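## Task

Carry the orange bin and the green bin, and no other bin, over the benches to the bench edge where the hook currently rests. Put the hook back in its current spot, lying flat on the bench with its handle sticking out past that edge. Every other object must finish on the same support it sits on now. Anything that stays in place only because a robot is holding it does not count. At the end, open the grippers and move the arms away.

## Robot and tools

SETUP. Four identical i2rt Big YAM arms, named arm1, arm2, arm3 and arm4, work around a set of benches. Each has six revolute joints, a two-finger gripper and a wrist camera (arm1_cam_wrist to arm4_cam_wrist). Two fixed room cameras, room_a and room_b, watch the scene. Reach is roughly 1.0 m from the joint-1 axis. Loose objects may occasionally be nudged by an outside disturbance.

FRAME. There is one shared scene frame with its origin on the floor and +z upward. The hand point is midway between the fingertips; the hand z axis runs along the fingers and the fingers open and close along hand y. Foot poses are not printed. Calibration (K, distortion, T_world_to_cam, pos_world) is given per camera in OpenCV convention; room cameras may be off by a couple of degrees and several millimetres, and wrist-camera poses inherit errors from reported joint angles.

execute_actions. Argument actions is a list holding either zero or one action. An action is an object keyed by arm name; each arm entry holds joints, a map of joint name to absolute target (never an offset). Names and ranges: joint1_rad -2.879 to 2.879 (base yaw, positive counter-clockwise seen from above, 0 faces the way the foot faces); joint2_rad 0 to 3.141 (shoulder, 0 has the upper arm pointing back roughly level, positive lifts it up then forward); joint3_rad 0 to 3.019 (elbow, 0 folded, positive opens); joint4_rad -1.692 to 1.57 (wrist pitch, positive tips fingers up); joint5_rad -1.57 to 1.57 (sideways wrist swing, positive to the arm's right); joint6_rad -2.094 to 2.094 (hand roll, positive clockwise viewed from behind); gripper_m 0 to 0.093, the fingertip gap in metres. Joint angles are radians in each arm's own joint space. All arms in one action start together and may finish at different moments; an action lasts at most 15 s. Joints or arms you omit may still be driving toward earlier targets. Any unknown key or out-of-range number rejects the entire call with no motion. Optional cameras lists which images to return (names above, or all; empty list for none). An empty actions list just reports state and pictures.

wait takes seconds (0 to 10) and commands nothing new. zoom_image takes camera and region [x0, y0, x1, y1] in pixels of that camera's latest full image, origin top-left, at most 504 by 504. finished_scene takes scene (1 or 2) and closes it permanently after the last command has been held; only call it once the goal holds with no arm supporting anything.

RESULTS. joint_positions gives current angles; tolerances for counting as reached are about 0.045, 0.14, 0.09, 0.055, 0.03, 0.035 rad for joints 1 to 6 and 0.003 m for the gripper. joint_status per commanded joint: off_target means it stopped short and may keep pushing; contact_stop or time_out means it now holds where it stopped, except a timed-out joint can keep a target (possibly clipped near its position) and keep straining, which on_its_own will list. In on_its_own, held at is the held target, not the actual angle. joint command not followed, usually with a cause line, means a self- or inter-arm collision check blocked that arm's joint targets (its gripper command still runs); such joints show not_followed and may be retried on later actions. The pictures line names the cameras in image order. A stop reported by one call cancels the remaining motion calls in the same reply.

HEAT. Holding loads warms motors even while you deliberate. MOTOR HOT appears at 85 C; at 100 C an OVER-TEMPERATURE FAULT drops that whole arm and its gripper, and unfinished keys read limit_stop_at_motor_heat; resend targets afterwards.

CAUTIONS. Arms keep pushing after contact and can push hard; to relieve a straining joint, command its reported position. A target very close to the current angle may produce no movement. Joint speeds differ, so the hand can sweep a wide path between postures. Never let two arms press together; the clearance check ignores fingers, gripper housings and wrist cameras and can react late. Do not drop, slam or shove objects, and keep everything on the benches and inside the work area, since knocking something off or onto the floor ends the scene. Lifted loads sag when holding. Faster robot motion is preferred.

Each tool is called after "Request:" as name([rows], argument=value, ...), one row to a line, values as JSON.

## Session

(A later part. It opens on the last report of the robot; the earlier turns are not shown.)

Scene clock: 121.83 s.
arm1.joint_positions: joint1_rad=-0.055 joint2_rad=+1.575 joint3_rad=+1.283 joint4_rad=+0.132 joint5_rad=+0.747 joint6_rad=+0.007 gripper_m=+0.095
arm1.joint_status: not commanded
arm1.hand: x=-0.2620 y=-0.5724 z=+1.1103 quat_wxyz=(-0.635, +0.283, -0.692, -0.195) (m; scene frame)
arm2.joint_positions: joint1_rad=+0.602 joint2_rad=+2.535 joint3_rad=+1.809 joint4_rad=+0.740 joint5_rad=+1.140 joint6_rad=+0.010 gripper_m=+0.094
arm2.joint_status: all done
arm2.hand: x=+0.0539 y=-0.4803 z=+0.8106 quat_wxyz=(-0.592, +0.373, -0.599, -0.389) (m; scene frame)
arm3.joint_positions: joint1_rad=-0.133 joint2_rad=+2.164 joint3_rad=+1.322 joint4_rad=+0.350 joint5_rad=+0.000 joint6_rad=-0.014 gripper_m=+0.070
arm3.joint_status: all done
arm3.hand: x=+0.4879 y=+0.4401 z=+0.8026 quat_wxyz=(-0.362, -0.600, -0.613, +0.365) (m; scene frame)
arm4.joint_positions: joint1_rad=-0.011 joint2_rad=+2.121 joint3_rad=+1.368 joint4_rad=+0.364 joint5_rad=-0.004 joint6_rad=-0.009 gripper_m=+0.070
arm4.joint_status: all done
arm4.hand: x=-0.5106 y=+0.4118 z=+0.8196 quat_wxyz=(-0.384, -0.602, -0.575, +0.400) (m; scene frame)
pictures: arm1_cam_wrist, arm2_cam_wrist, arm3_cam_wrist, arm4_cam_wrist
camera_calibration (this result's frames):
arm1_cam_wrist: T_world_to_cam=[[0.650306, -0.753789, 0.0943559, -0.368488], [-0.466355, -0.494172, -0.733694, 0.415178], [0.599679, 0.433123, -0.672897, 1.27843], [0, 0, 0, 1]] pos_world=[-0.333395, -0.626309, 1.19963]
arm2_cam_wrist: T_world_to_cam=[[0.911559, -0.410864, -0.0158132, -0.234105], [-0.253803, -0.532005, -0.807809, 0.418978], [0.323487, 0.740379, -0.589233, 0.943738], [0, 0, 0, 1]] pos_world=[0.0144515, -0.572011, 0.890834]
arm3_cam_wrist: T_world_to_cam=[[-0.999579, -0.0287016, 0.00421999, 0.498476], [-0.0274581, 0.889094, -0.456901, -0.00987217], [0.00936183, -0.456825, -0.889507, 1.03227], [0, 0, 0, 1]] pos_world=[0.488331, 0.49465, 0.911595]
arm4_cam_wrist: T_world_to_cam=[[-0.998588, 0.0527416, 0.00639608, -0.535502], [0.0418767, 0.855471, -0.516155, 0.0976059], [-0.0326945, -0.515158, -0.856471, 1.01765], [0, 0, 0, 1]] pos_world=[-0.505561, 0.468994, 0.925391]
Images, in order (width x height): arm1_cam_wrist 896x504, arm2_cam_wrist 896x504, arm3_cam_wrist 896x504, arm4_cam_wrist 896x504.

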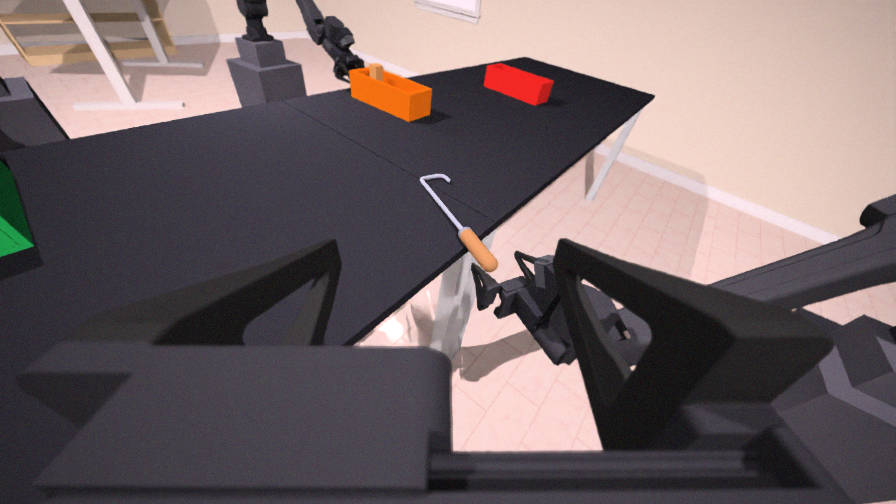

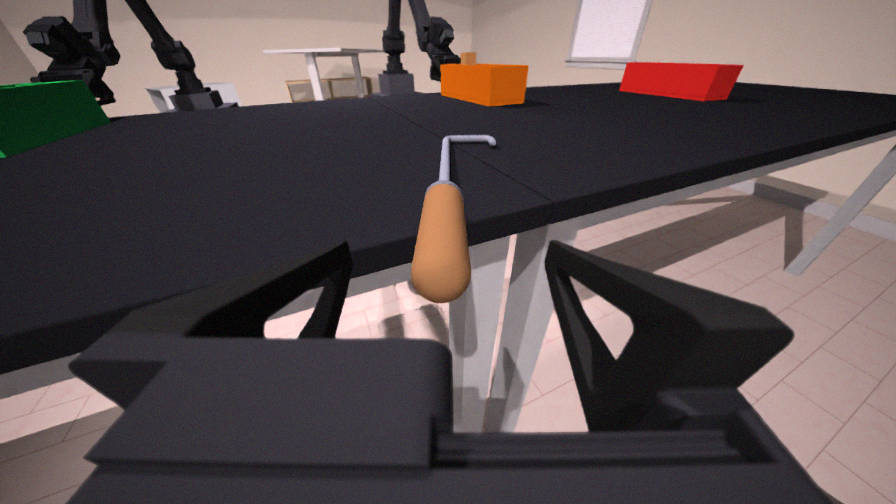

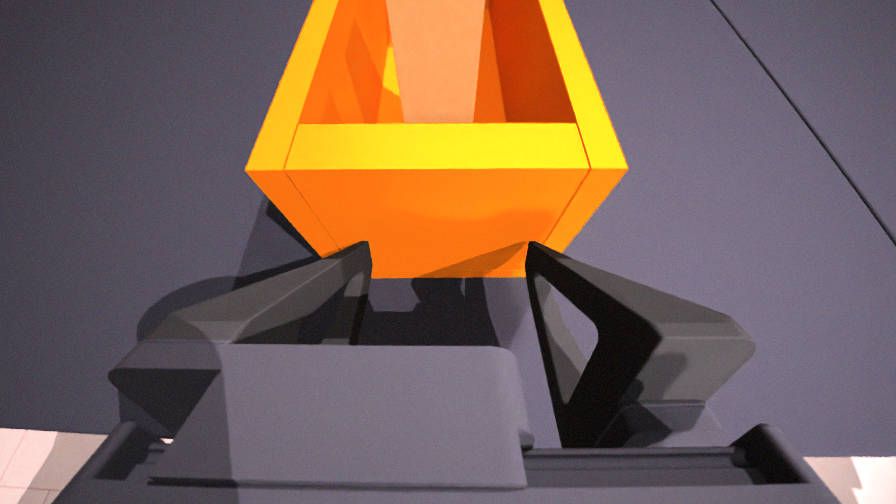

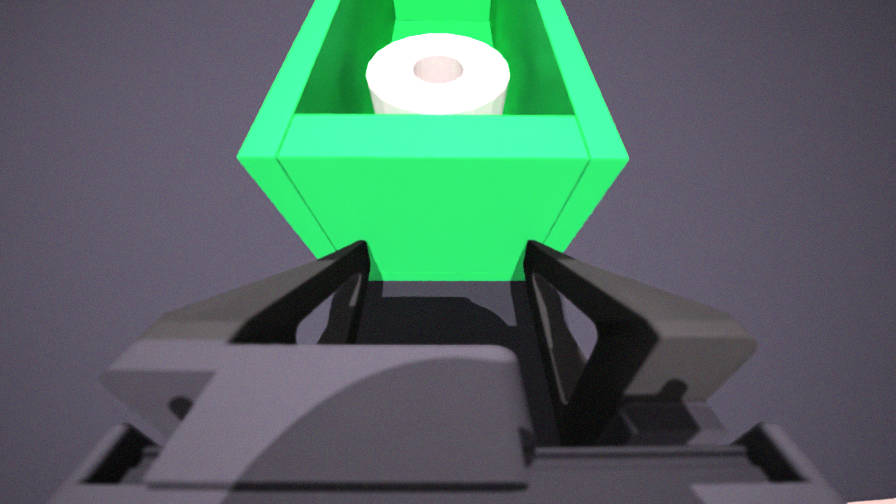

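Request:
execute_actions([
  {"arm2":{"joints":{"joint1_rad":0.53,"joint5_rad":1.078,"joint2_rad":2.605,"joint3_rad":1.995,"joint4_rad":0.65}},"arm3":{"joints":{"joint2_rad":2.33,"joint3_rad":1.64}},"arm4":{"joints":{"joint2_rad":2.275,"joint3_rad":1.665}}},
], cameras=["arm1_cam_wrist","arm2_cam_wrist","arm3_cam_wrist","arm4_cam_wrist"])

Scene clock: 142.50 s.
arm1.joint_positions: joint1_rad=-0.055 joint2_rad=+1.575 joint3_rad=+1.283 joint4_rad=+0.132 joint5_rad=+0.747 joint6_rad=+0.007 gripper_m=+0.095
arm1.joint_status: not commanded
arm1.hand: x=-0.2620 y=-0.5724 z=+1.1103 quat_wxyz=(-0.635, +0.283, -0.692, -0.195) (m; scene frame)
arm2.joint_positions: joint1_rad=+0.526 joint2_rad=+2.568 joint3_rad=+1.953 joint4_rad=+0.667 joint5_rad=+1.082 joint6_rad=+0.010 gripper_m=+0.094
arm2.joint_status: all done
arm2.hand: x=+0.0824 y=-0.4217 z=+0.8380 quat_wxyz=(-0.595, +0.354, -0.603, -0.397) (m; scene frame)
arm3.joint_positions: joint1_rad=-0.133 joint2_rad=+2.331 joint3_rad=+1.582 joint4_rad=+0.350 joint5_rad=+0.000 joint6_rad=-0.014 gripper_m=+0.070
arm3.joint_status: all done
arm3.hand: x=+0.4886 y=+0.3626 z=+0.7997 quat_wxyz=(-0.390, -0.582, -0.596, +0.392) (m; scene frame)
arm4.joint_positions: joint1_rad=-0.011 joint2_rad=+2.271 joint3_rad=+1.604 joint4_rad=+0.364 joint5_rad=-0.004 joint6_rad=-0.009 gripper_m=+0.070
arm4.joint_status: all done
arm4.hand: x=-0.5142 y=+0.3429 z=+0.8227 quat_wxyz=(-0.408, -0.584, -0.557, +0.426) (m; scene frame)
pictures: arm1_cam_wrist, arm2_cam_wrist, arm3_cam_wrist, arm4_cam_wrist
camera_calibration (this result's frames):
arm1_cam_wrist: T_world_to_cam=[[0.650306, -0.753789, 0.0943559, -0.368488], [-0.466355, -0.494172, -0.733694, 0.415178], [0.599679, 0.433123, -0.672897, 1.27843], [0, 0, 0, 1]] pos_world=[-0.333395, -0.626309, 1.19963]
arm2_cam_wrist: T_world_to_cam=[[0.902966, -0.426919, -0.0489069, -0.213982], [-0.281516, -0.501726, -0.817937, 0.503115], [0.324655, 0.752337, -0.573226, 0.898785], [0, 0, 0, 1]] pos_world=[0.0430579, -0.515117, 0.916258]
arm3_cam_wrist: T_world_to_cam=[[-0.999582, -0.0282761, 0.00609037, 0.495266], [-0.0271158, 0.842777, -0.537579, 0.138825], [0.0100678, -0.537519, -0.843191, 0.986216], [0, 0, 0, 1]] pos_world=[0.488895, 0.427115, 0.903182]
arm4_cam_wrist: T_world_to_cam=[[-0.998513, 0.0541626, 0.00620758, -0.535745], [0.0401523, 0.807651, -0.588293, 0.233095], [-0.036877, -0.587169, -0.808624, 0.96787], [0, 0, 0, 1]] pos_world=[-0.508616, 0.409061, 0.923097]
Images, in order (width x height): arm1_cam_wrist 896x504, arm2_cam_wrist 896x504, arm3_cam_wrist 896x504, arm4_cam_wrist 896x504.

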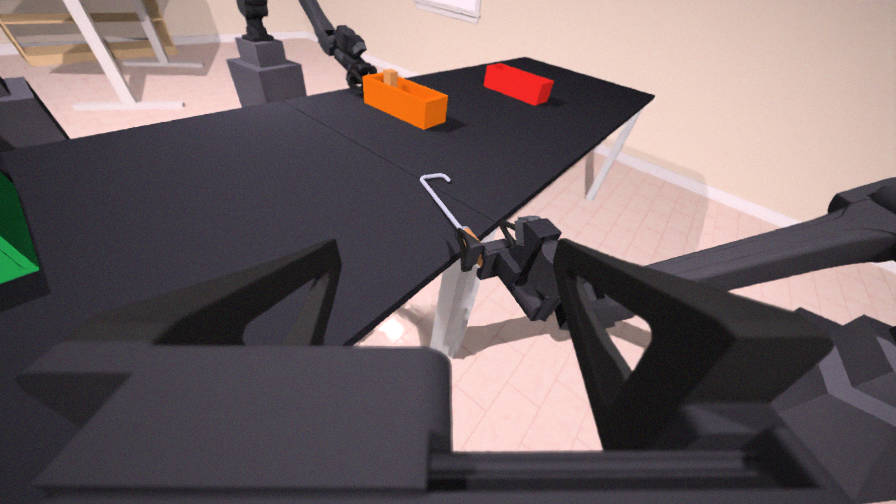

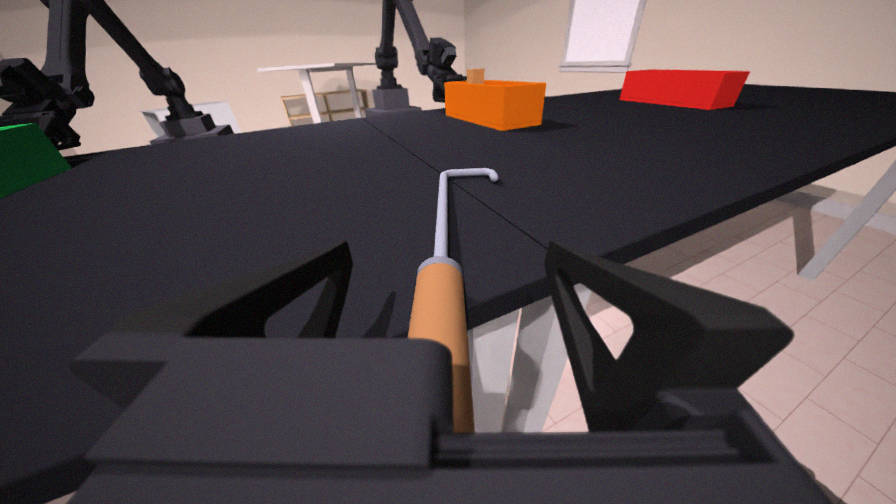

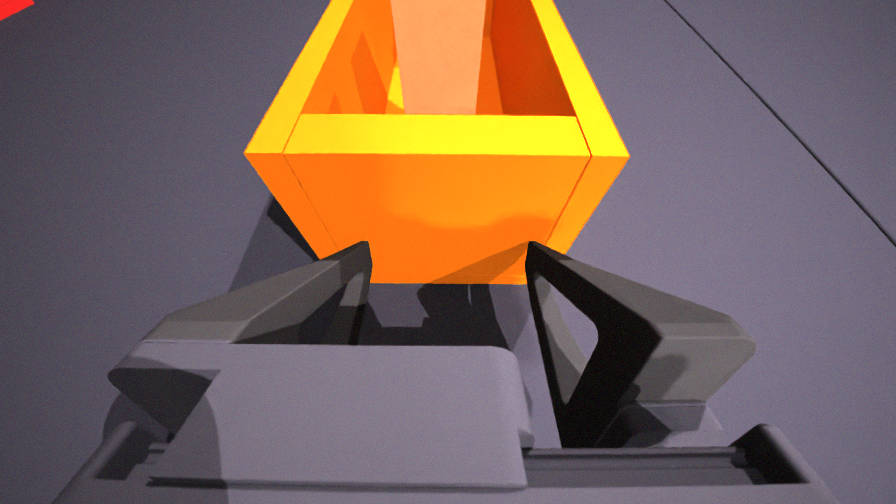

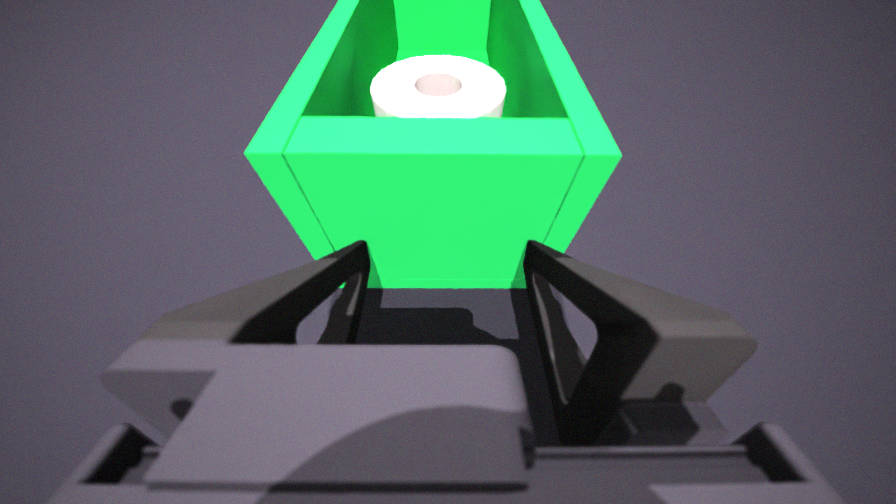

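Request:
execute_actions([
  {"arm2":{"joints":{"joint1_rad":0.563,"joint5_rad":1.108,"joint3_rad":1.92}},"arm3":{"joints":{"joint2_rad":2.50,"joint3_rad":1.935,"joint4_rad":0.33}},"arm4":{"joints":{"joint2_rad":2.44,"joint3_rad":1.935,"joint4_rad":0.33}}},
], cameras=["arm1_cam_wrist","arm2_cam_wrist","arm3_cam_wrist","arm4_cam_wrist"])

Scene clock: 157.07 s.
arm1.joint_positions: joint1_rad=-0.055 joint2_rad=+1.575 joint3_rad=+1.283 joint4_rad=+0.132 joint5_rad=+0.747 joint6_rad=+0.007 gripper_m=+0.095
arm1.joint_status: not commanded
arm1.hand: x=-0.2620 y=-0.5724 z=+1.1103 quat_wxyz=(-0.635, +0.283, -0.692, -0.195) (m; scene frame)
arm2.joint_positions: joint1_rad=+0.567 joint2_rad=+2.568 joint3_rad=+1.925 joint4_rad=+0.667 joint5_rad=+1.104 joint6_rad=+0.010 gripper_m=+0.094
arm2.joint_status: all done
arm2.hand: x=+0.0581 y=-0.4443 z=+0.8249 quat_wxyz=(-0.592, +0.369, -0.599, -0.392) (m; scene frame)
arm3.joint_positions: joint1_rad=-0.133 joint2_rad=+2.502 joint3_rad=+1.876 joint4_rad=+0.345 joint5_rad=+0.000 joint6_rad=-0.014 gripper_m=+0.070
arm3.joint_status: all done
arm3.hand: x=+0.4892 y=+0.2891 z=+0.8068 quat_wxyz=(-0.424, -0.559, -0.571, +0.426) (m; scene frame)
arm4.joint_positions: joint1_rad=-0.011 joint2_rad=+2.436 joint3_rad=+1.872 joint4_rad=+0.337 joint5_rad=-0.004 joint6_rad=-0.009 gripper_m=+0.070
arm4.joint_status: all done
arm4.hand: x=-0.5175 y=+0.2792 z=+0.8203 quat_wxyz=(-0.429, -0.568, -0.541, +0.448) (m; scene frame)
pictures: arm1_cam_wrist, arm2_cam_wrist, arm3_cam_wrist, arm4_cam_wrist
camera_calibration (this result's frames):
arm1_cam_wrist: T_world_to_cam=[[0.650306, -0.753789, 0.0943559, -0.368488], [-0.466355, -0.494172, -0.733694, 0.415178], [0.599679, 0.433123, -0.672897, 1.27843], [0, 0, 0, 1]] pos_world=[-0.333395, -0.626309, 1.19963]
arm2_cam_wrist: T_world_to_cam=[[0.911587, -0.410381, -0.0244138, -0.215615], [-0.258309, -0.525563, -0.810592, 0.456186], [0.319821, 0.745232, -0.585102, 0.92315], [0, 0, 0, 1]] pos_world=[0.0191459, -0.536691, 0.904654]
arm3_cam_wrist: T_world_to_cam=[[-0.999587, -0.0274969, 0.00837403, 0.491701], [-0.0265945, 0.77419, -0.632395, 0.300699], [0.0109058, -0.632356, -0.774601, 0.924306], [0, 0, 0, 1]] pos_world=[0.489415, 0.365212, 0.902012]
arm4_cam_wrist: T_world_to_cam=[[-0.998447, 0.0553847, 0.00594318, -0.535612], [0.0383575, 0.760986, -0.647633, 0.34402], [-0.0403916, -0.6464, -0.761929, 0.904809], [0, 0, 0, 1]] pos_world=[-0.511429, 0.352738, 0.915382]
Images, in order (width x height): arm1_cam_wrist 896x504, arm2_cam_wrist 896x504, arm3_cam_wrist 896x504, arm4_cam_wrist 896x504.

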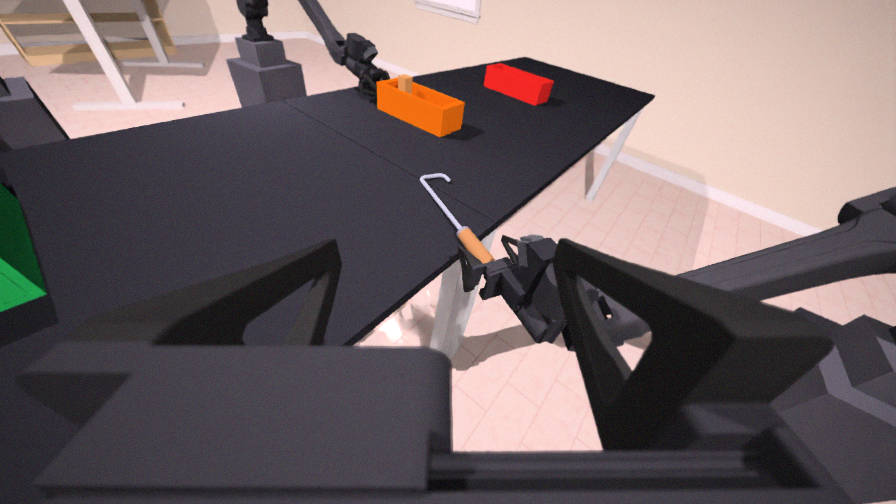

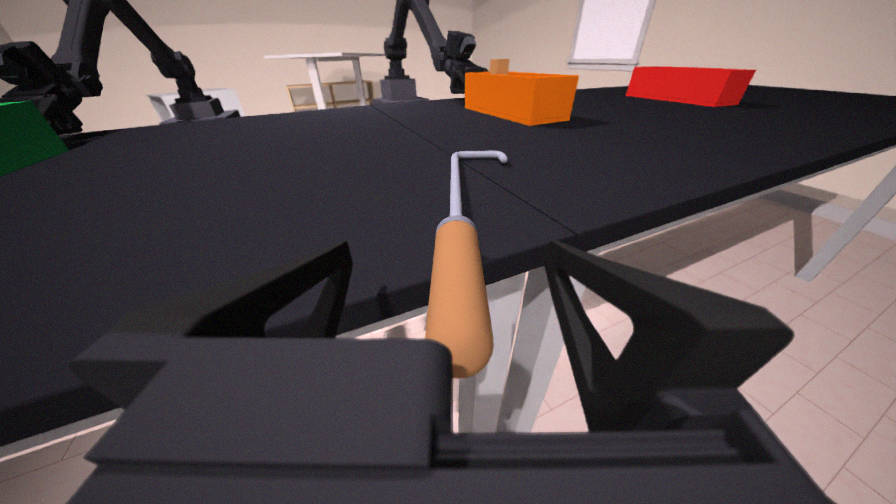

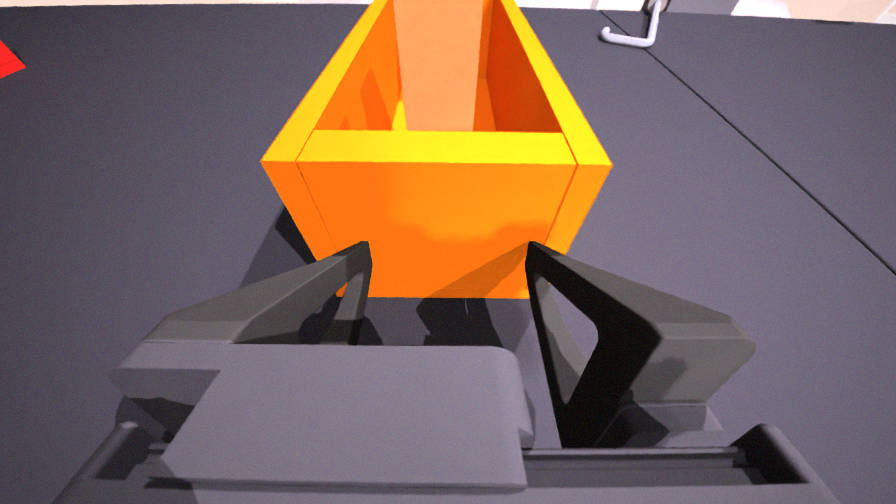

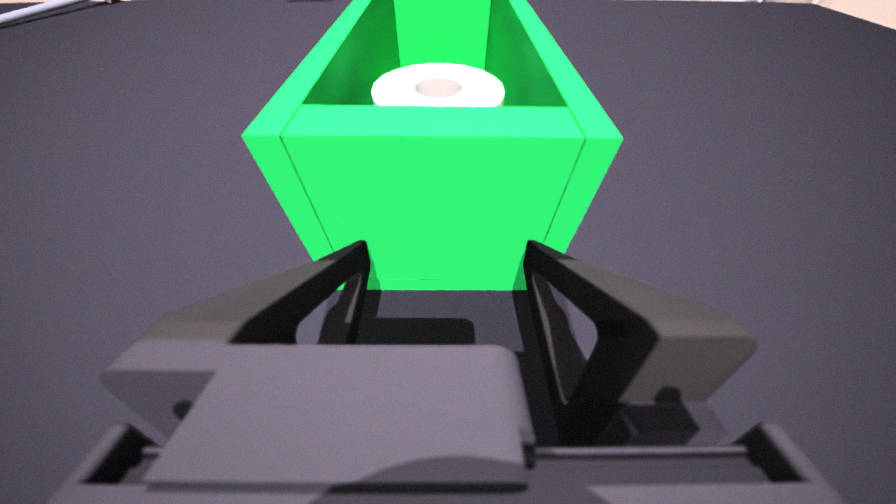

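Request:
execute_actions([
  {"arm2":{"joints":{"joint2_rad":2.65}},"arm3":{"joints":{"joint2_rad":2.70,"joint3_rad":2.27,"joint4_rad":0.30}},"arm4":{"joints":{"joint2_rad":2.625,"joint3_rad":2.24,"joint4_rad":0.29}}},
], cameras=["arm1_cam_wrist","arm2_cam_wrist","arm3_cam_wrist","arm4_cam_wrist"])

Scene clock: 165.00 s.
arm1.joint_positions: joint1_rad=-0.055 joint2_rad=+1.575 joint3_rad=+1.283 joint4_rad=+0.132 joint5_rad=+0.747 joint6_rad=+0.007 gripper_m=+0.095
arm1.joint_status: not commanded
arm1.hand: x=-0.2620 y=-0.5724 z=+1.1103 quat_wxyz=(-0.635, +0.283, -0.692, -0.195) (m; scene frame)
arm2.joint_positions: joint1_rad=+0.567 joint2_rad=+2.614 joint3_rad=+1.925 joint4_rad=+0.667 joint5_rad=+1.104 joint6_rad=+0.010 gripper_m=+0.094
arm2.joint_status: all done
arm2.hand: x=+0.0607 y=-0.4478 z=+0.7875 quat_wxyz=(-0.594, +0.386, -0.598, -0.376) (m; scene frame)
arm3.joint_positions: joint1_rad=-0.133 joint2_rad=+2.702 joint3_rad=+2.208 joint4_rad=+0.315 joint5_rad=-0.001 joint6_rad=-0.009 gripper_m=+0.070
arm3.joint_status: all done
arm3.hand: x=+0.4898 y=+0.2292 z=+0.8026 quat_wxyz=(-0.453, -0.538, -0.547, +0.454) (m; scene frame)
arm4.joint_positions: joint1_rad=-0.011 joint2_rad=+2.616 joint3_rad=+2.176 joint4_rad=+0.299 joint5_rad=-0.004 joint6_rad=-0.003 gripper_m=+0.070
arm4.joint_status: all done
arm4.hand: x=-0.5203 y=+0.2233 z=+0.8194 quat_wxyz=(-0.453, -0.550, -0.521, +0.470) (m; scene frame)
pictures: arm1_cam_wrist, arm2_cam_wrist, arm3_cam_wrist, arm4_cam_wrist
camera_calibration (this result's frames):
arm1_cam_wrist: T_world_to_cam=[[0.650306, -0.753789, 0.0943559, -0.368488], [-0.466355, -0.494172, -0.733694, 0.415178], [0.599679, 0.433123, -0.672897, 1.27843], [0, 0, 0, 1]] pos_world=[-0.333395, -0.626309, 1.19963]
arm2_cam_wrist: T_world_to_cam=[[0.911743, -0.410425, 0.0166014, -0.252716], [-0.235152, -0.554666, -0.798153, 0.4005], [0.33679, 0.723807, -0.602226, 0.905886], [0, 0, 0, 1]] pos_world=[0.0194971, -0.537264, 0.869403]
arm3_cam_wrist: T_world_to_cam=[[-0.999636, -0.0264671, 0.00528038, 0.492993], [-0.0224126, 0.7051, -0.708754, 0.419491], [0.0150355, -0.708614, -0.705436, 0.843108], [0, 0, 0, 1]] pos_world=[0.489538, 0.314703, 0.889471]
arm4_cam_wrist: T_world_to_cam=[[-0.998337, 0.057639, -0.000502587, -0.530532], [0.0409306, 0.702747, -0.710261, 0.451747], [-0.0405855, -0.709101, -0.703938, 0.834254], [0, 0, 0, 1]] pos_world=[-0.514282, 0.304686, 0.907855]
Images, in order (width x height): arm1_cam_wrist 896x504, arm2_cam_wrist 896x504, arm3_cam_wrist 896x504, arm4_cam_wrist 896x504.

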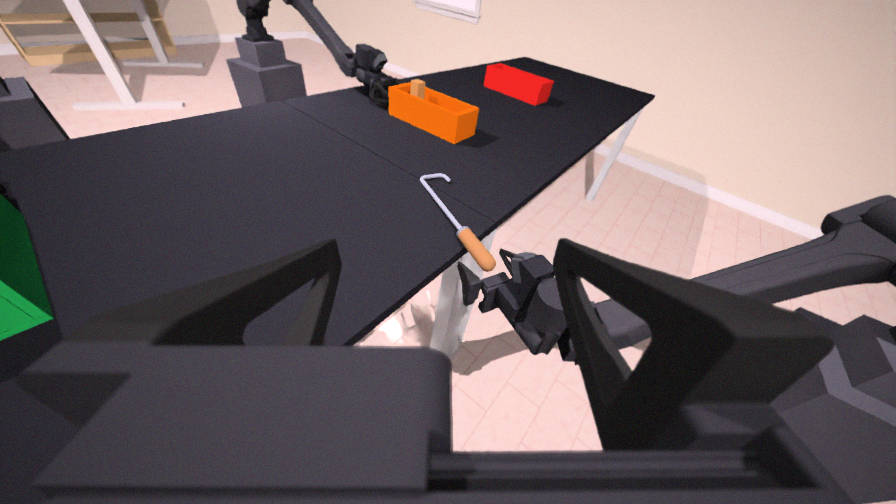

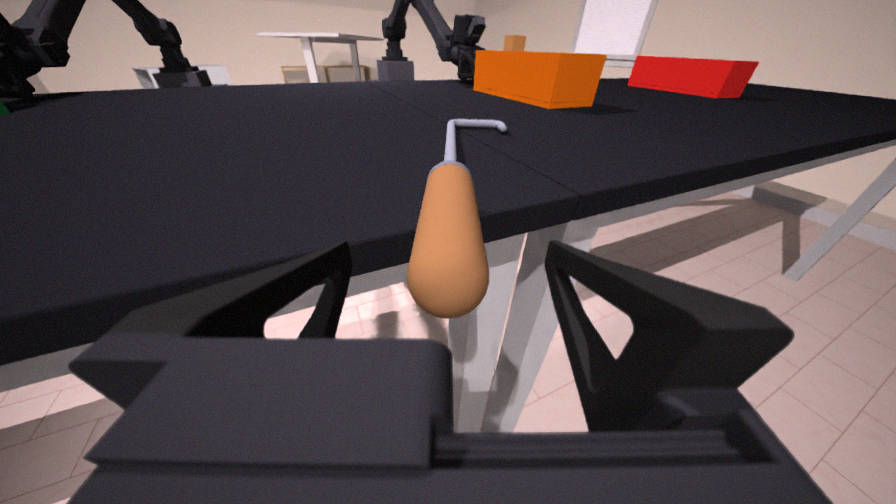

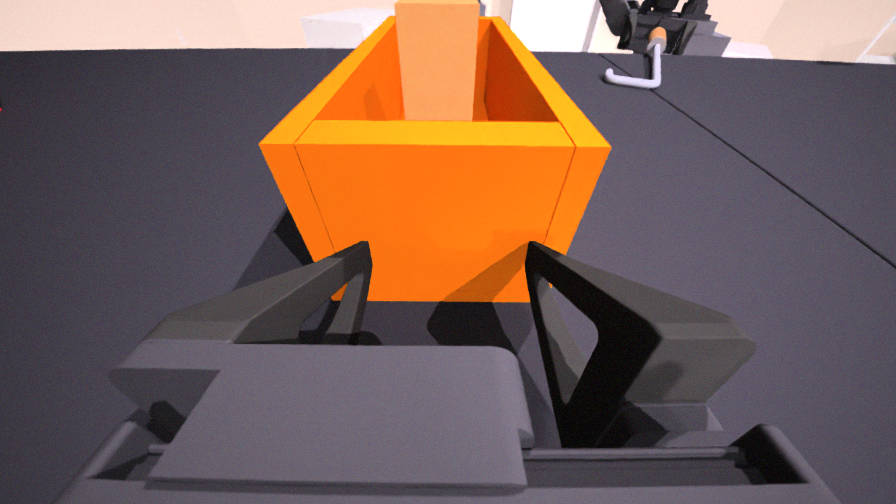

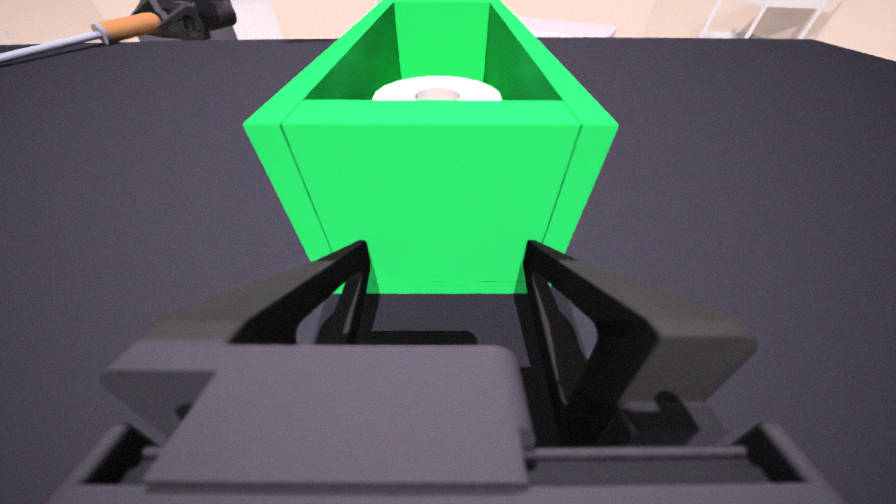

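Request:
execute_actions([
  {"arm2":{"joints":{"joint1_rad":0.548,"joint5_rad":1.088,"joint3_rad":1.995}},"arm3":{"joints":{"joint2_rad":1.85,"joint3_rad":1.65,"joint4_rad":-0.2}},"arm4":{"joints":{"joint2_rad":1.85,"joint3_rad":1.65,"joint4_rad":-0.2}}},
], cameras=["arm1_cam_wrist","arm2_cam_wrist","arm3_cam_wrist","arm4_cam_wrist"])

Scene clock: 175.87 s.
arm1.joint_positions: joint1_rad=-0.055 joint2_rad=+1.575 joint3_rad=+1.283 joint4_rad=+0.132 joint5_rad=+0.747 joint6_rad=+0.007 gripper_m=+0.095
arm1.joint_status: not commanded
arm1.hand: x=-0.2620 y=-0.5724 z=+1.1103 quat_wxyz=(-0.635, +0.283, -0.692, -0.195) (m; scene frame)
arm2.joint_positions: joint1_rad=+0.552 joint2_rad=+2.614 joint3_rad=+1.949 joint4_rad=+0.667 joint5_rad=+1.092 joint6_rad=+0.010 gripper_m=+0.094
arm2.joint_status: all done
arm2.hand: x=+0.0669 y=-0.4361 z=+0.7986 quat_wxyz=(-0.594, +0.376, -0.599, -0.384) (m; scene frame)
arm3.joint_positions: joint1_rad=-0.133 joint2_rad=+1.847 joint3_rad=+1.642 joint4_rad=-0.184 joint5_rad=-0.001 joint6_rad=-0.009 gripper_m=+0.070
arm3.joint_status: all done
arm3.hand: x=+0.4885 y=+0.4091 z=+1.1024 quat_wxyz=(-0.394, -0.582, -0.592, +0.394) (m; scene frame)
arm4.joint_positions: joint1_rad=-0.011 joint2_rad=+1.849 joint3_rad=+1.653 joint4_rad=-0.193 joint5_rad=-0.004 joint6_rad=-0.003 gripper_m=+0.070
arm4.joint_status: all done
arm4.hand: x=-0.5137 y=+0.4007 z=+1.0650 quat_wxyz=(-0.386, -0.604, -0.573, +0.399) (m; scene frame)
pictures: arm1_cam_wrist, arm2_cam_wrist, arm3_cam_wrist, arm4_cam_wrist
camera_calibration (this result's frames):
arm1_cam_wrist: T_world_to_cam=[[0.650306, -0.753789, 0.0943559, -0.368488], [-0.466355, -0.494172, -0.733694, 0.415178], [0.599679, 0.433123, -0.672897, 1.27843], [0, 0, 0, 1]] pos_world=[-0.333395, -0.626309, 1.19963]
arm2_cam_wrist: T_world_to_cam=[[0.910391, -0.413714, -0.00541596, -0.237489], [-0.24938, -0.53823, -0.805057, 0.430969], [0.330148, 0.734268, -0.593172, 0.899778], [0, 0, 0, 1]] pos_world=[0.026623, -0.52697, 0.879392]
arm3_cam_wrist: T_world_to_cam=[[-0.999633, -0.0270493, 0.00140227, 0.499346], [-0.0234321, 0.837664, -0.545683, 0.271579], [0.0135857, -0.545515, -0.837991, 1.26219], [0, 0, 0, 1]] pos_world=[0.488379, 0.47456, 1.2052]
arm4_cam_wrist: T_world_to_cam=[[-0.998481, 0.0551002, 0.000761664, -0.534427], [0.0467798, 0.854847, -0.516767, 0.237274], [-0.0291251, -0.515946, -0.856126, 1.22374], [0, 0, 0, 1]] pos_world=[-0.509073, 0.458, 1.1707]
Images, in order (width x height): arm1_cam_wrist 896x504, arm2_cam_wrist 896x504, arm3_cam_wrist 896x504, arm4_cam_wrist 896x504.

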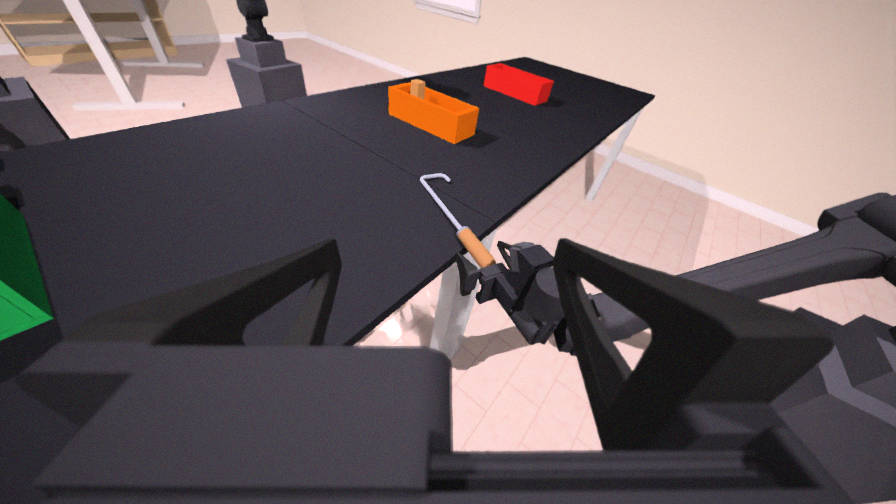

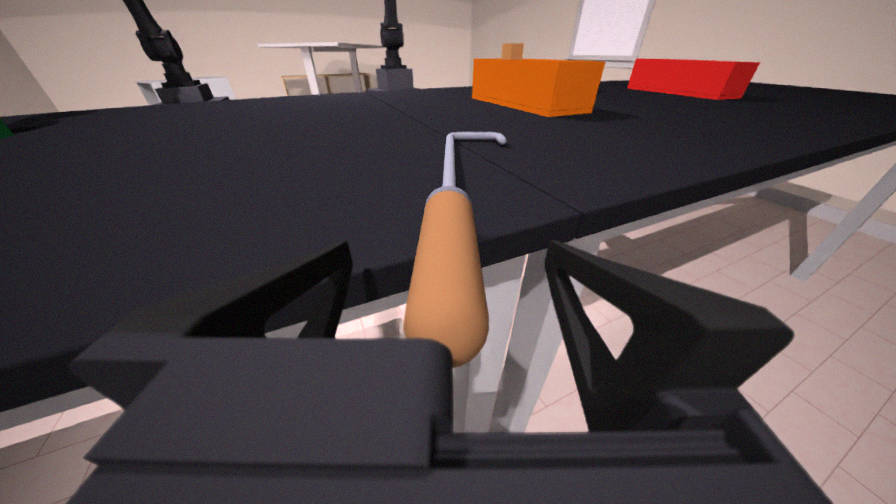

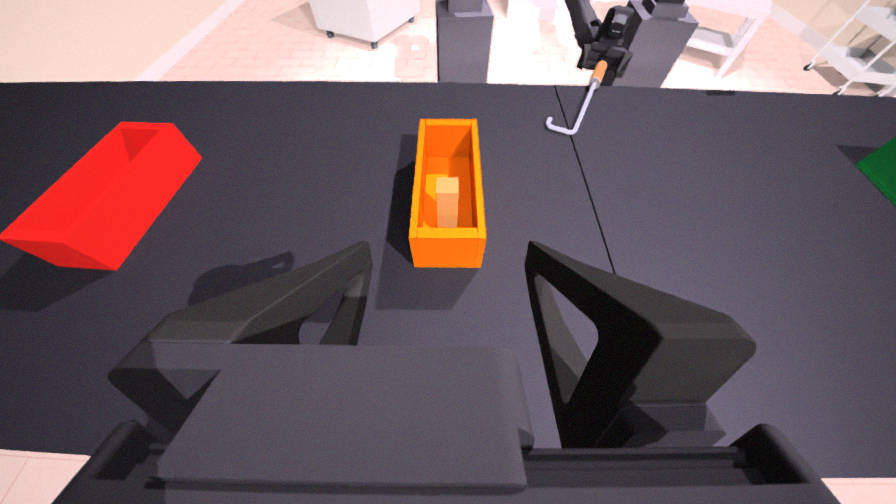

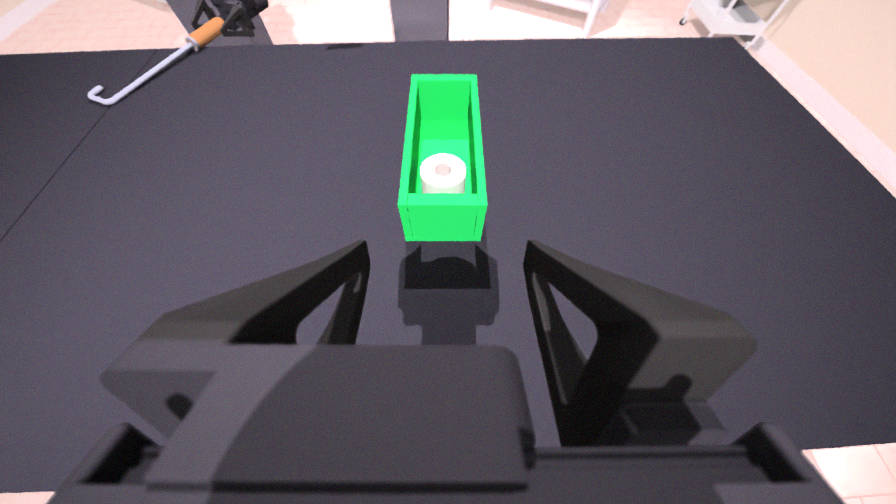

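Request:
execute_actions([
  {"arm2":{"joints":{"gripper_m":0.01}}},
], cameras=["arm1_cam_wrist","arm2_cam_wrist"])

Scene clock: 178.60 s.
arm1.joint_positions: joint1_rad=-0.055 joint2_rad=+1.575 joint3_rad=+1.283 joint4_rad=+0.132 joint5_rad=+0.747 joint6_rad=+0.007 gripper_m=+0.095
arm1.joint_status: not commanded
arm1.hand: x=-0.2620 y=-0.5724 z=+1.1103 quat_wxyz=(-0.635, +0.283, -0.692, -0.195) (m; scene frame)
arm2.joint_positions: joint1_rad=+0.552 joint2_rad=+2.614 joint3_rad=+1.949 joint4_rad=+0.666 joint5_rad=+1.091 joint6_rad=+0.009 gripper_m=+0.030
arm2.joint_status: gripper_m off_target (ended at +0.030, target +0.010)
arm2.hand: x=+0.0668 y=-0.4360 z=+0.7986 quat_wxyz=(-0.594, +0.376, -0.599, -0.384) (m; scene frame)
arm3.joint_positions: joint1_rad=-0.133 joint2_rad=+1.847 joint3_rad=+1.642 joint4_rad=-0.184 joint5_rad=-0.001 joint6_rad=-0.009 gripper_m=+0.070
arm3.joint_status: not commanded
arm3.hand: x=+0.4885 y=+0.4091 z=+1.1024 quat_wxyz=(-0.394, -0.582, -0.592, +0.394) (m; scene frame)
arm4.joint_positions: joint1_rad=-0.011 joint2_rad=+1.849 joint3_rad=+1.653 joint4_rad=-0.193 joint5_rad=-0.004 joint6_rad=-0.003 gripper_m=+0.070
arm4.joint_status: not commanded
arm4.hand: x=-0.5137 y=+0.4007 z=+1.0650 quat_wxyz=(-0.386, -0.604, -0.573, +0.399) (m; scene frame)
pictures: arm1_cam_wrist, arm2_cam_wrist
camera_calibration (this result's frames):
arm1_cam_wrist: T_world_to_cam=[[0.650306, -0.753789, 0.0943559, -0.368488], [-0.466355, -0.494172, -0.733694, 0.415178], [0.599679, 0.433123, -0.672897, 1.27843], [0, 0, 0, 1]] pos_world=[-0.333395, -0.626309, 1.19963]
arm2_cam_wrist: T_world_to_cam=[[0.910711, -0.413021, -0.0043167, -0.237955], [-0.248224, -0.538921, -0.804953, 0.430461], [0.330136, 0.734151, -0.593323, 0.899813], [0, 0, 0, 1]] pos_world=[0.0264987, -0.526895, 0.879354]
Images, in order (width x height): arm1_cam_wrist 896x504, arm2_cam_wrist 896x504.

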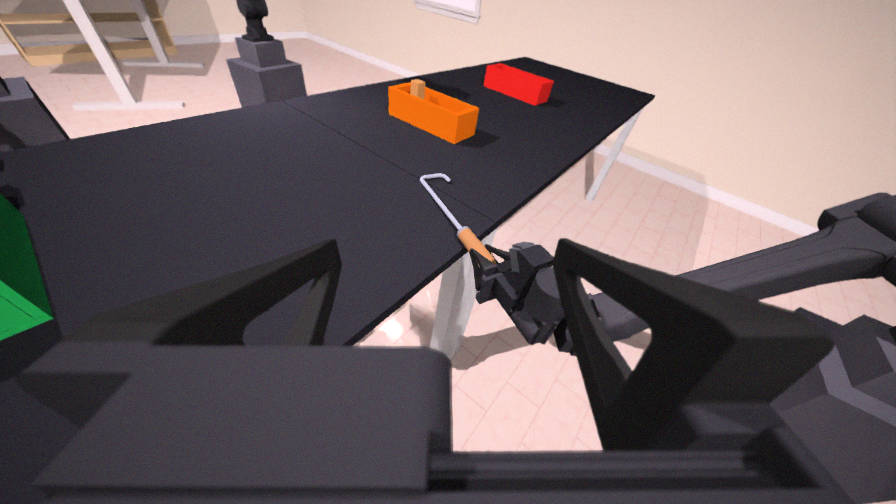

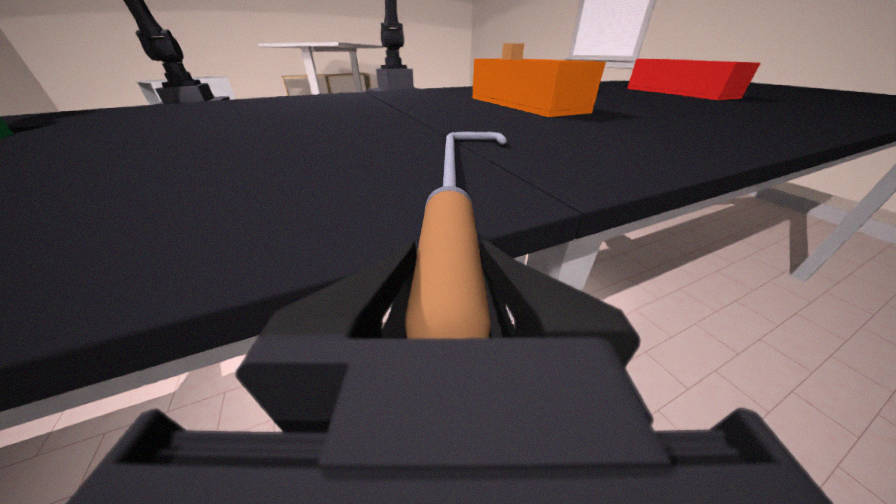

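Request:
execute_actions([
  {"arm2":{"joints":{"joint2_rad":2.48,"joint4_rad":0.58,"joint6_rad":1.57}}},
], cameras=["arm1_cam_wrist","arm2_cam_wrist","arm3_cam_wrist"])

Scene clock: 184.23 s.
arm1.joint_positions: joint1_rad=-0.055 joint2_rad=+1.575 joint3_rad=+1.283 joint4_rad=+0.132 joint5_rad=+0.747 joint6_rad=+0.007 gripper_m=+0.095
arm1.joint_status: not commanded
arm1.hand: x=-0.2620 y=-0.5724 z=+1.1103 quat_wxyz=(-0.635, +0.283, -0.692, -0.195) (m; scene frame)
arm2.joint_positions: joint1_rad=+0.550 joint2_rad=+2.523 joint3_rad=+1.954 joint4_rad=+0.576 joint5_rad=+1.091 joint6_rad=+1.549 gripper_m=+0.030
arm2.joint_status: all done
arm2.hand: x=+0.0635 y=-0.4294 z=+0.8615 quat_wxyz=(-0.158, -0.149, -0.691, -0.690) (m; scene frame)
arm3.joint_positions: joint1_rad=-0.133 joint2_rad=+1.847 joint3_rad=+1.642 joint4_rad=-0.184 joint5_rad=-0.001 joint6_rad=-0.009 gripper_m=+0.070
arm3.joint_status: not commanded
arm3.hand: x=+0.4885 y=+0.4091 z=+1.1024 quat_wxyz=(-0.394, -0.582, -0.592, +0.394) (m; scene frame)
arm4.joint_positions: joint1_rad=-0.011 joint2_rad=+1.849 joint3_rad=+1.653 joint4_rad=-0.193 joint5_rad=-0.004 joint6_rad=-0.003 gripper_m=+0.070
arm4.joint_status: not commanded
arm4.hand: x=-0.5137 y=+0.4007 z=+1.0650 quat_wxyz=(-0.386, -0.604, -0.573, +0.399) (m; scene frame)
pictures: arm1_cam_wrist, arm2_cam_wrist, arm3_cam_wrist
camera_calibration (this result's frames):
arm1_cam_wrist: T_world_to_cam=[[0.650306, -0.753789, 0.0943559, -0.368488], [-0.466355, -0.494172, -0.733694, 0.415178], [0.599679, 0.433123, -0.672897, 1.27843], [0, 0, 0, 1]] pos_world=[-0.333395, -0.626309, 1.19963]
arm2_cam_wrist: T_world_to_cam=[[0.0241964, 0.00135451, -0.999706, 0.859777], [-0.980243, -0.196336, -0.0239914, 0.00465976], [-0.196311, 0.980536, -0.00342288, 0.5644], [0, 0, 0, 1]] pos_world=[0.0945619, -0.553664, 0.861569]
arm3_cam_wrist: T_world_to_cam=[[-0.999633, -0.0270493, 0.00140227, 0.499346], [-0.0234321, 0.837664, -0.545683, 0.271579], [0.0135857, -0.545515, -0.837991, 1.26219], [0, 0, 0, 1]] pos_world=[0.488379, 0.47456, 1.2052]
Images, in order (width x height): arm1_cam_wrist 896x504, arm2_cam_wrist 896x504, arm3_cam_wrist 896x504.

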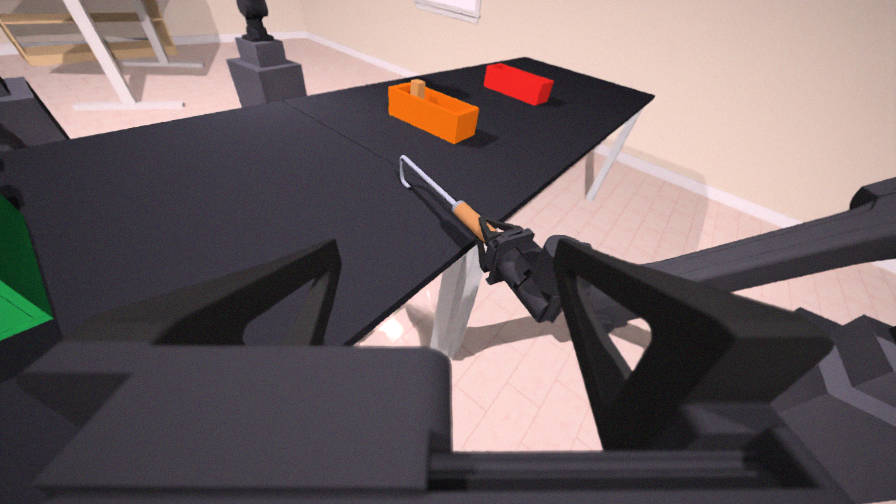

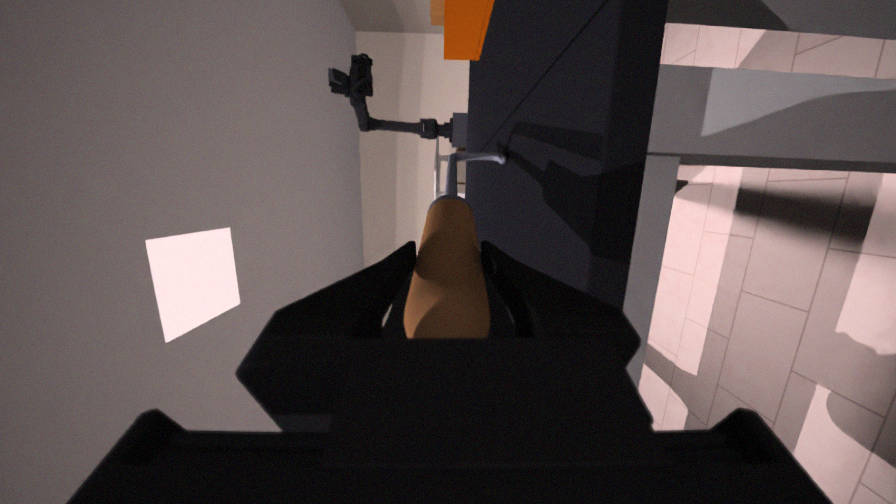

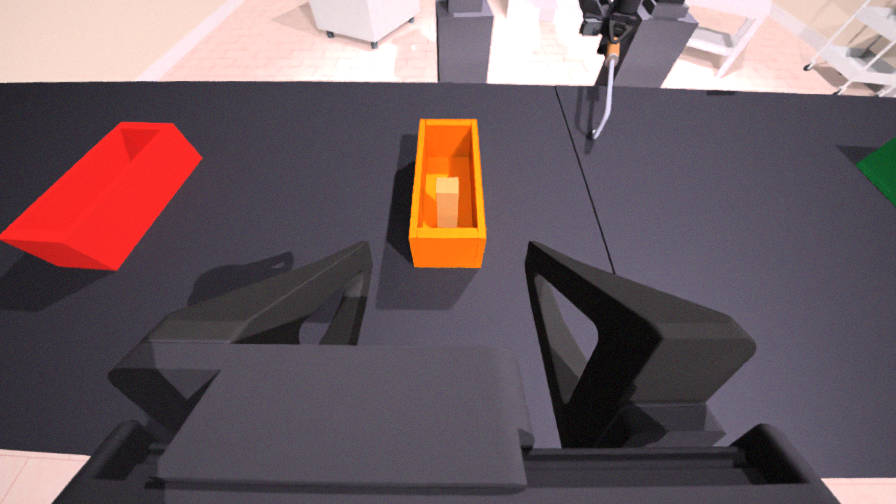

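Request:
execute_actions([
  {"arm2":{"joints":{"joint1_rad":-0.16,"joint2_rad":2.18,"joint3_rad":2.03,"joint4_rad":0.2,"joint5_rad":0.1}}},
], cameras=["arm1_cam_wrist","arm2_cam_wrist","arm3_cam_wrist"])

Scene clock: 195.90 s.
arm1.joint_positions: joint1_rad=-0.055 joint2_rad=+1.575 joint3_rad=+1.283 joint4_rad=+0.132 joint5_rad=+0.747 joint6_rad=+0.007 gripper_m=+0.095
arm1.joint_status: not commanded
arm1.hand: x=-0.2620 y=-0.5724 z=+1.1103 quat_wxyz=(-0.635, +0.283, -0.692, -0.195) (m; scene frame)
arm2.joint_positions: joint1_rad=-0.165 joint2_rad=+2.207 joint3_rad=+1.973 joint4_rad=+0.179 joint5_rad=+0.100 joint6_rad=+1.565 gripper_m=+0.030
arm2.joint_status: all done
arm2.hand: x=+0.5304 y=-0.2778 z=+1.0630 quat_wxyz=(-0.058, -0.055, -0.724, -0.685) (m; scene frame)
arm3.joint_positions: joint1_rad=-0.133 joint2_rad=+1.847 joint3_rad=+1.642 joint4_rad=-0.184 joint5_rad=-0.001 joint6_rad=-0.009 gripper_m=+0.070
arm3.joint_status: not commanded
arm3.hand: x=+0.4885 y=+0.4091 z=+1.1024 quat_wxyz=(-0.394, -0.582, -0.592, +0.394) (m; scene frame)
arm4.joint_positions: joint1_rad=-0.011 joint2_rad=+1.849 joint3_rad=+1.653 joint4_rad=-0.193 joint5_rad=-0.004 joint6_rad=-0.003 gripper_m=+0.070
arm4.joint_status: not commanded
arm4.hand: x=-0.5137 y=+0.4007 z=+1.0650 quat_wxyz=(-0.386, -0.604, -0.573, +0.399) (m; scene frame)
pictures: arm1_cam_wrist, arm2_cam_wrist, arm3_cam_wrist
camera_calibration (this result's frames):
arm1_cam_wrist: T_world_to_cam=[[0.650306, -0.753789, 0.0943559, -0.368488], [-0.466355, -0.494172, -0.733694, 0.415178], [0.599679, 0.433123, -0.672897, 1.27843], [0, 0, 0, 1]] pos_world=[-0.333395, -0.626309, 1.19963]
arm2_cam_wrist: T_world_to_cam=[[0.00992632, -0.047795, -0.998808, 1.04269], [-0.88967, -0.456419, 0.0129989, 0.337296], [-0.456496, 0.88848, -0.0470523, 0.666878], [0, 0, 0, 1]] pos_world=[0.594159, -0.388725, 1.06844]
arm3_cam_wrist: T_world_to_cam=[[-0.999633, -0.0270493, 0.00140227, 0.499346], [-0.0234321, 0.837664, -0.545683, 0.271579], [0.0135857, -0.545515, -0.837991, 1.26219], [0, 0, 0, 1]] pos_world=[0.488379, 0.47456, 1.2052]
Images, in order (width x height): arm1_cam_wrist 896x504, arm2_cam_wrist 896x504, arm3_cam_wrist 896x504.

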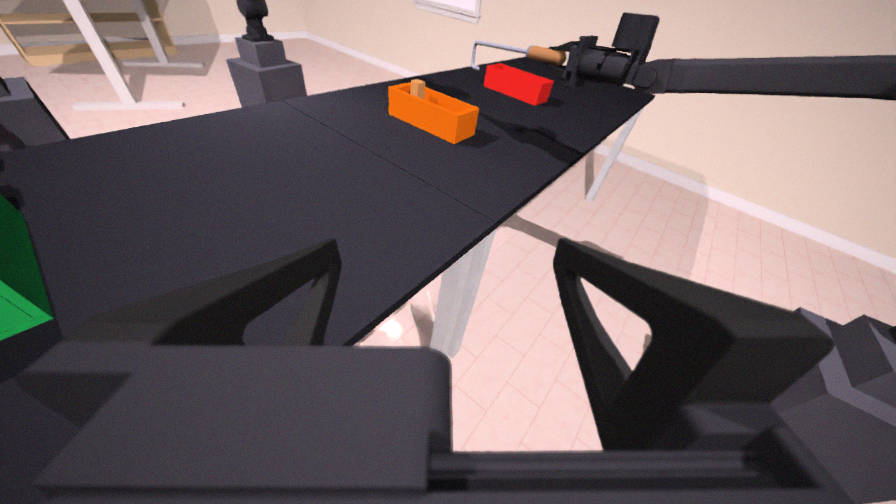

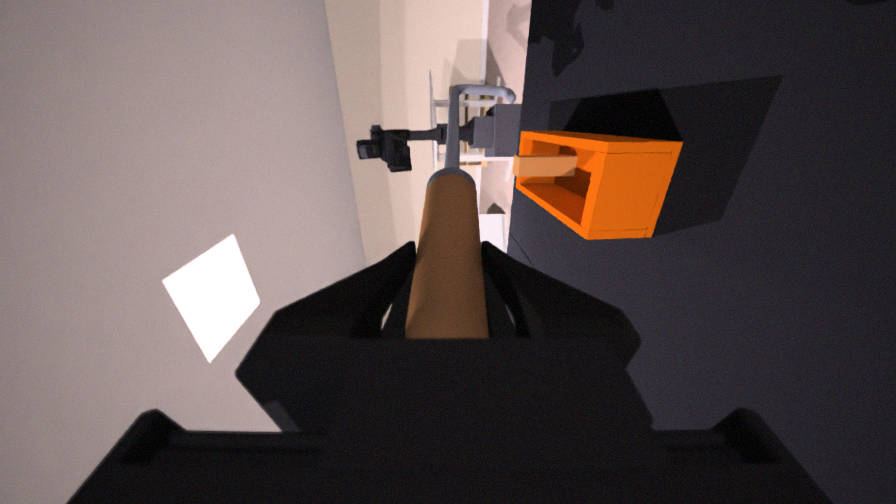

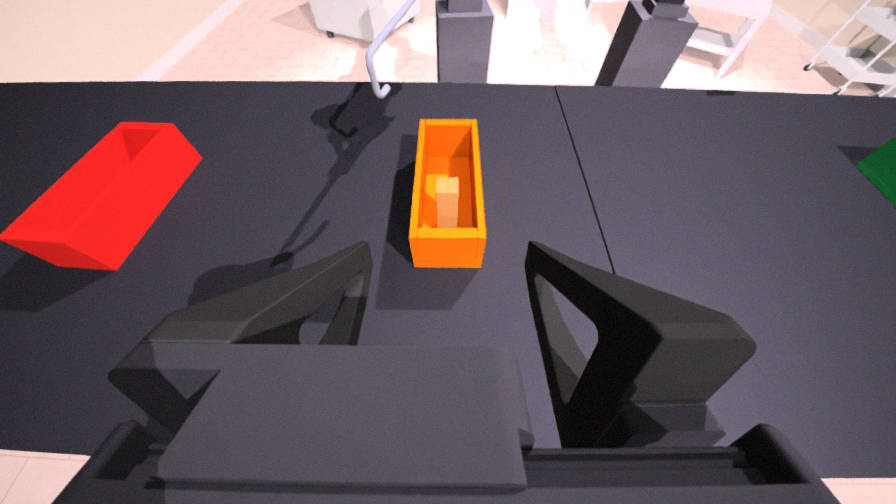

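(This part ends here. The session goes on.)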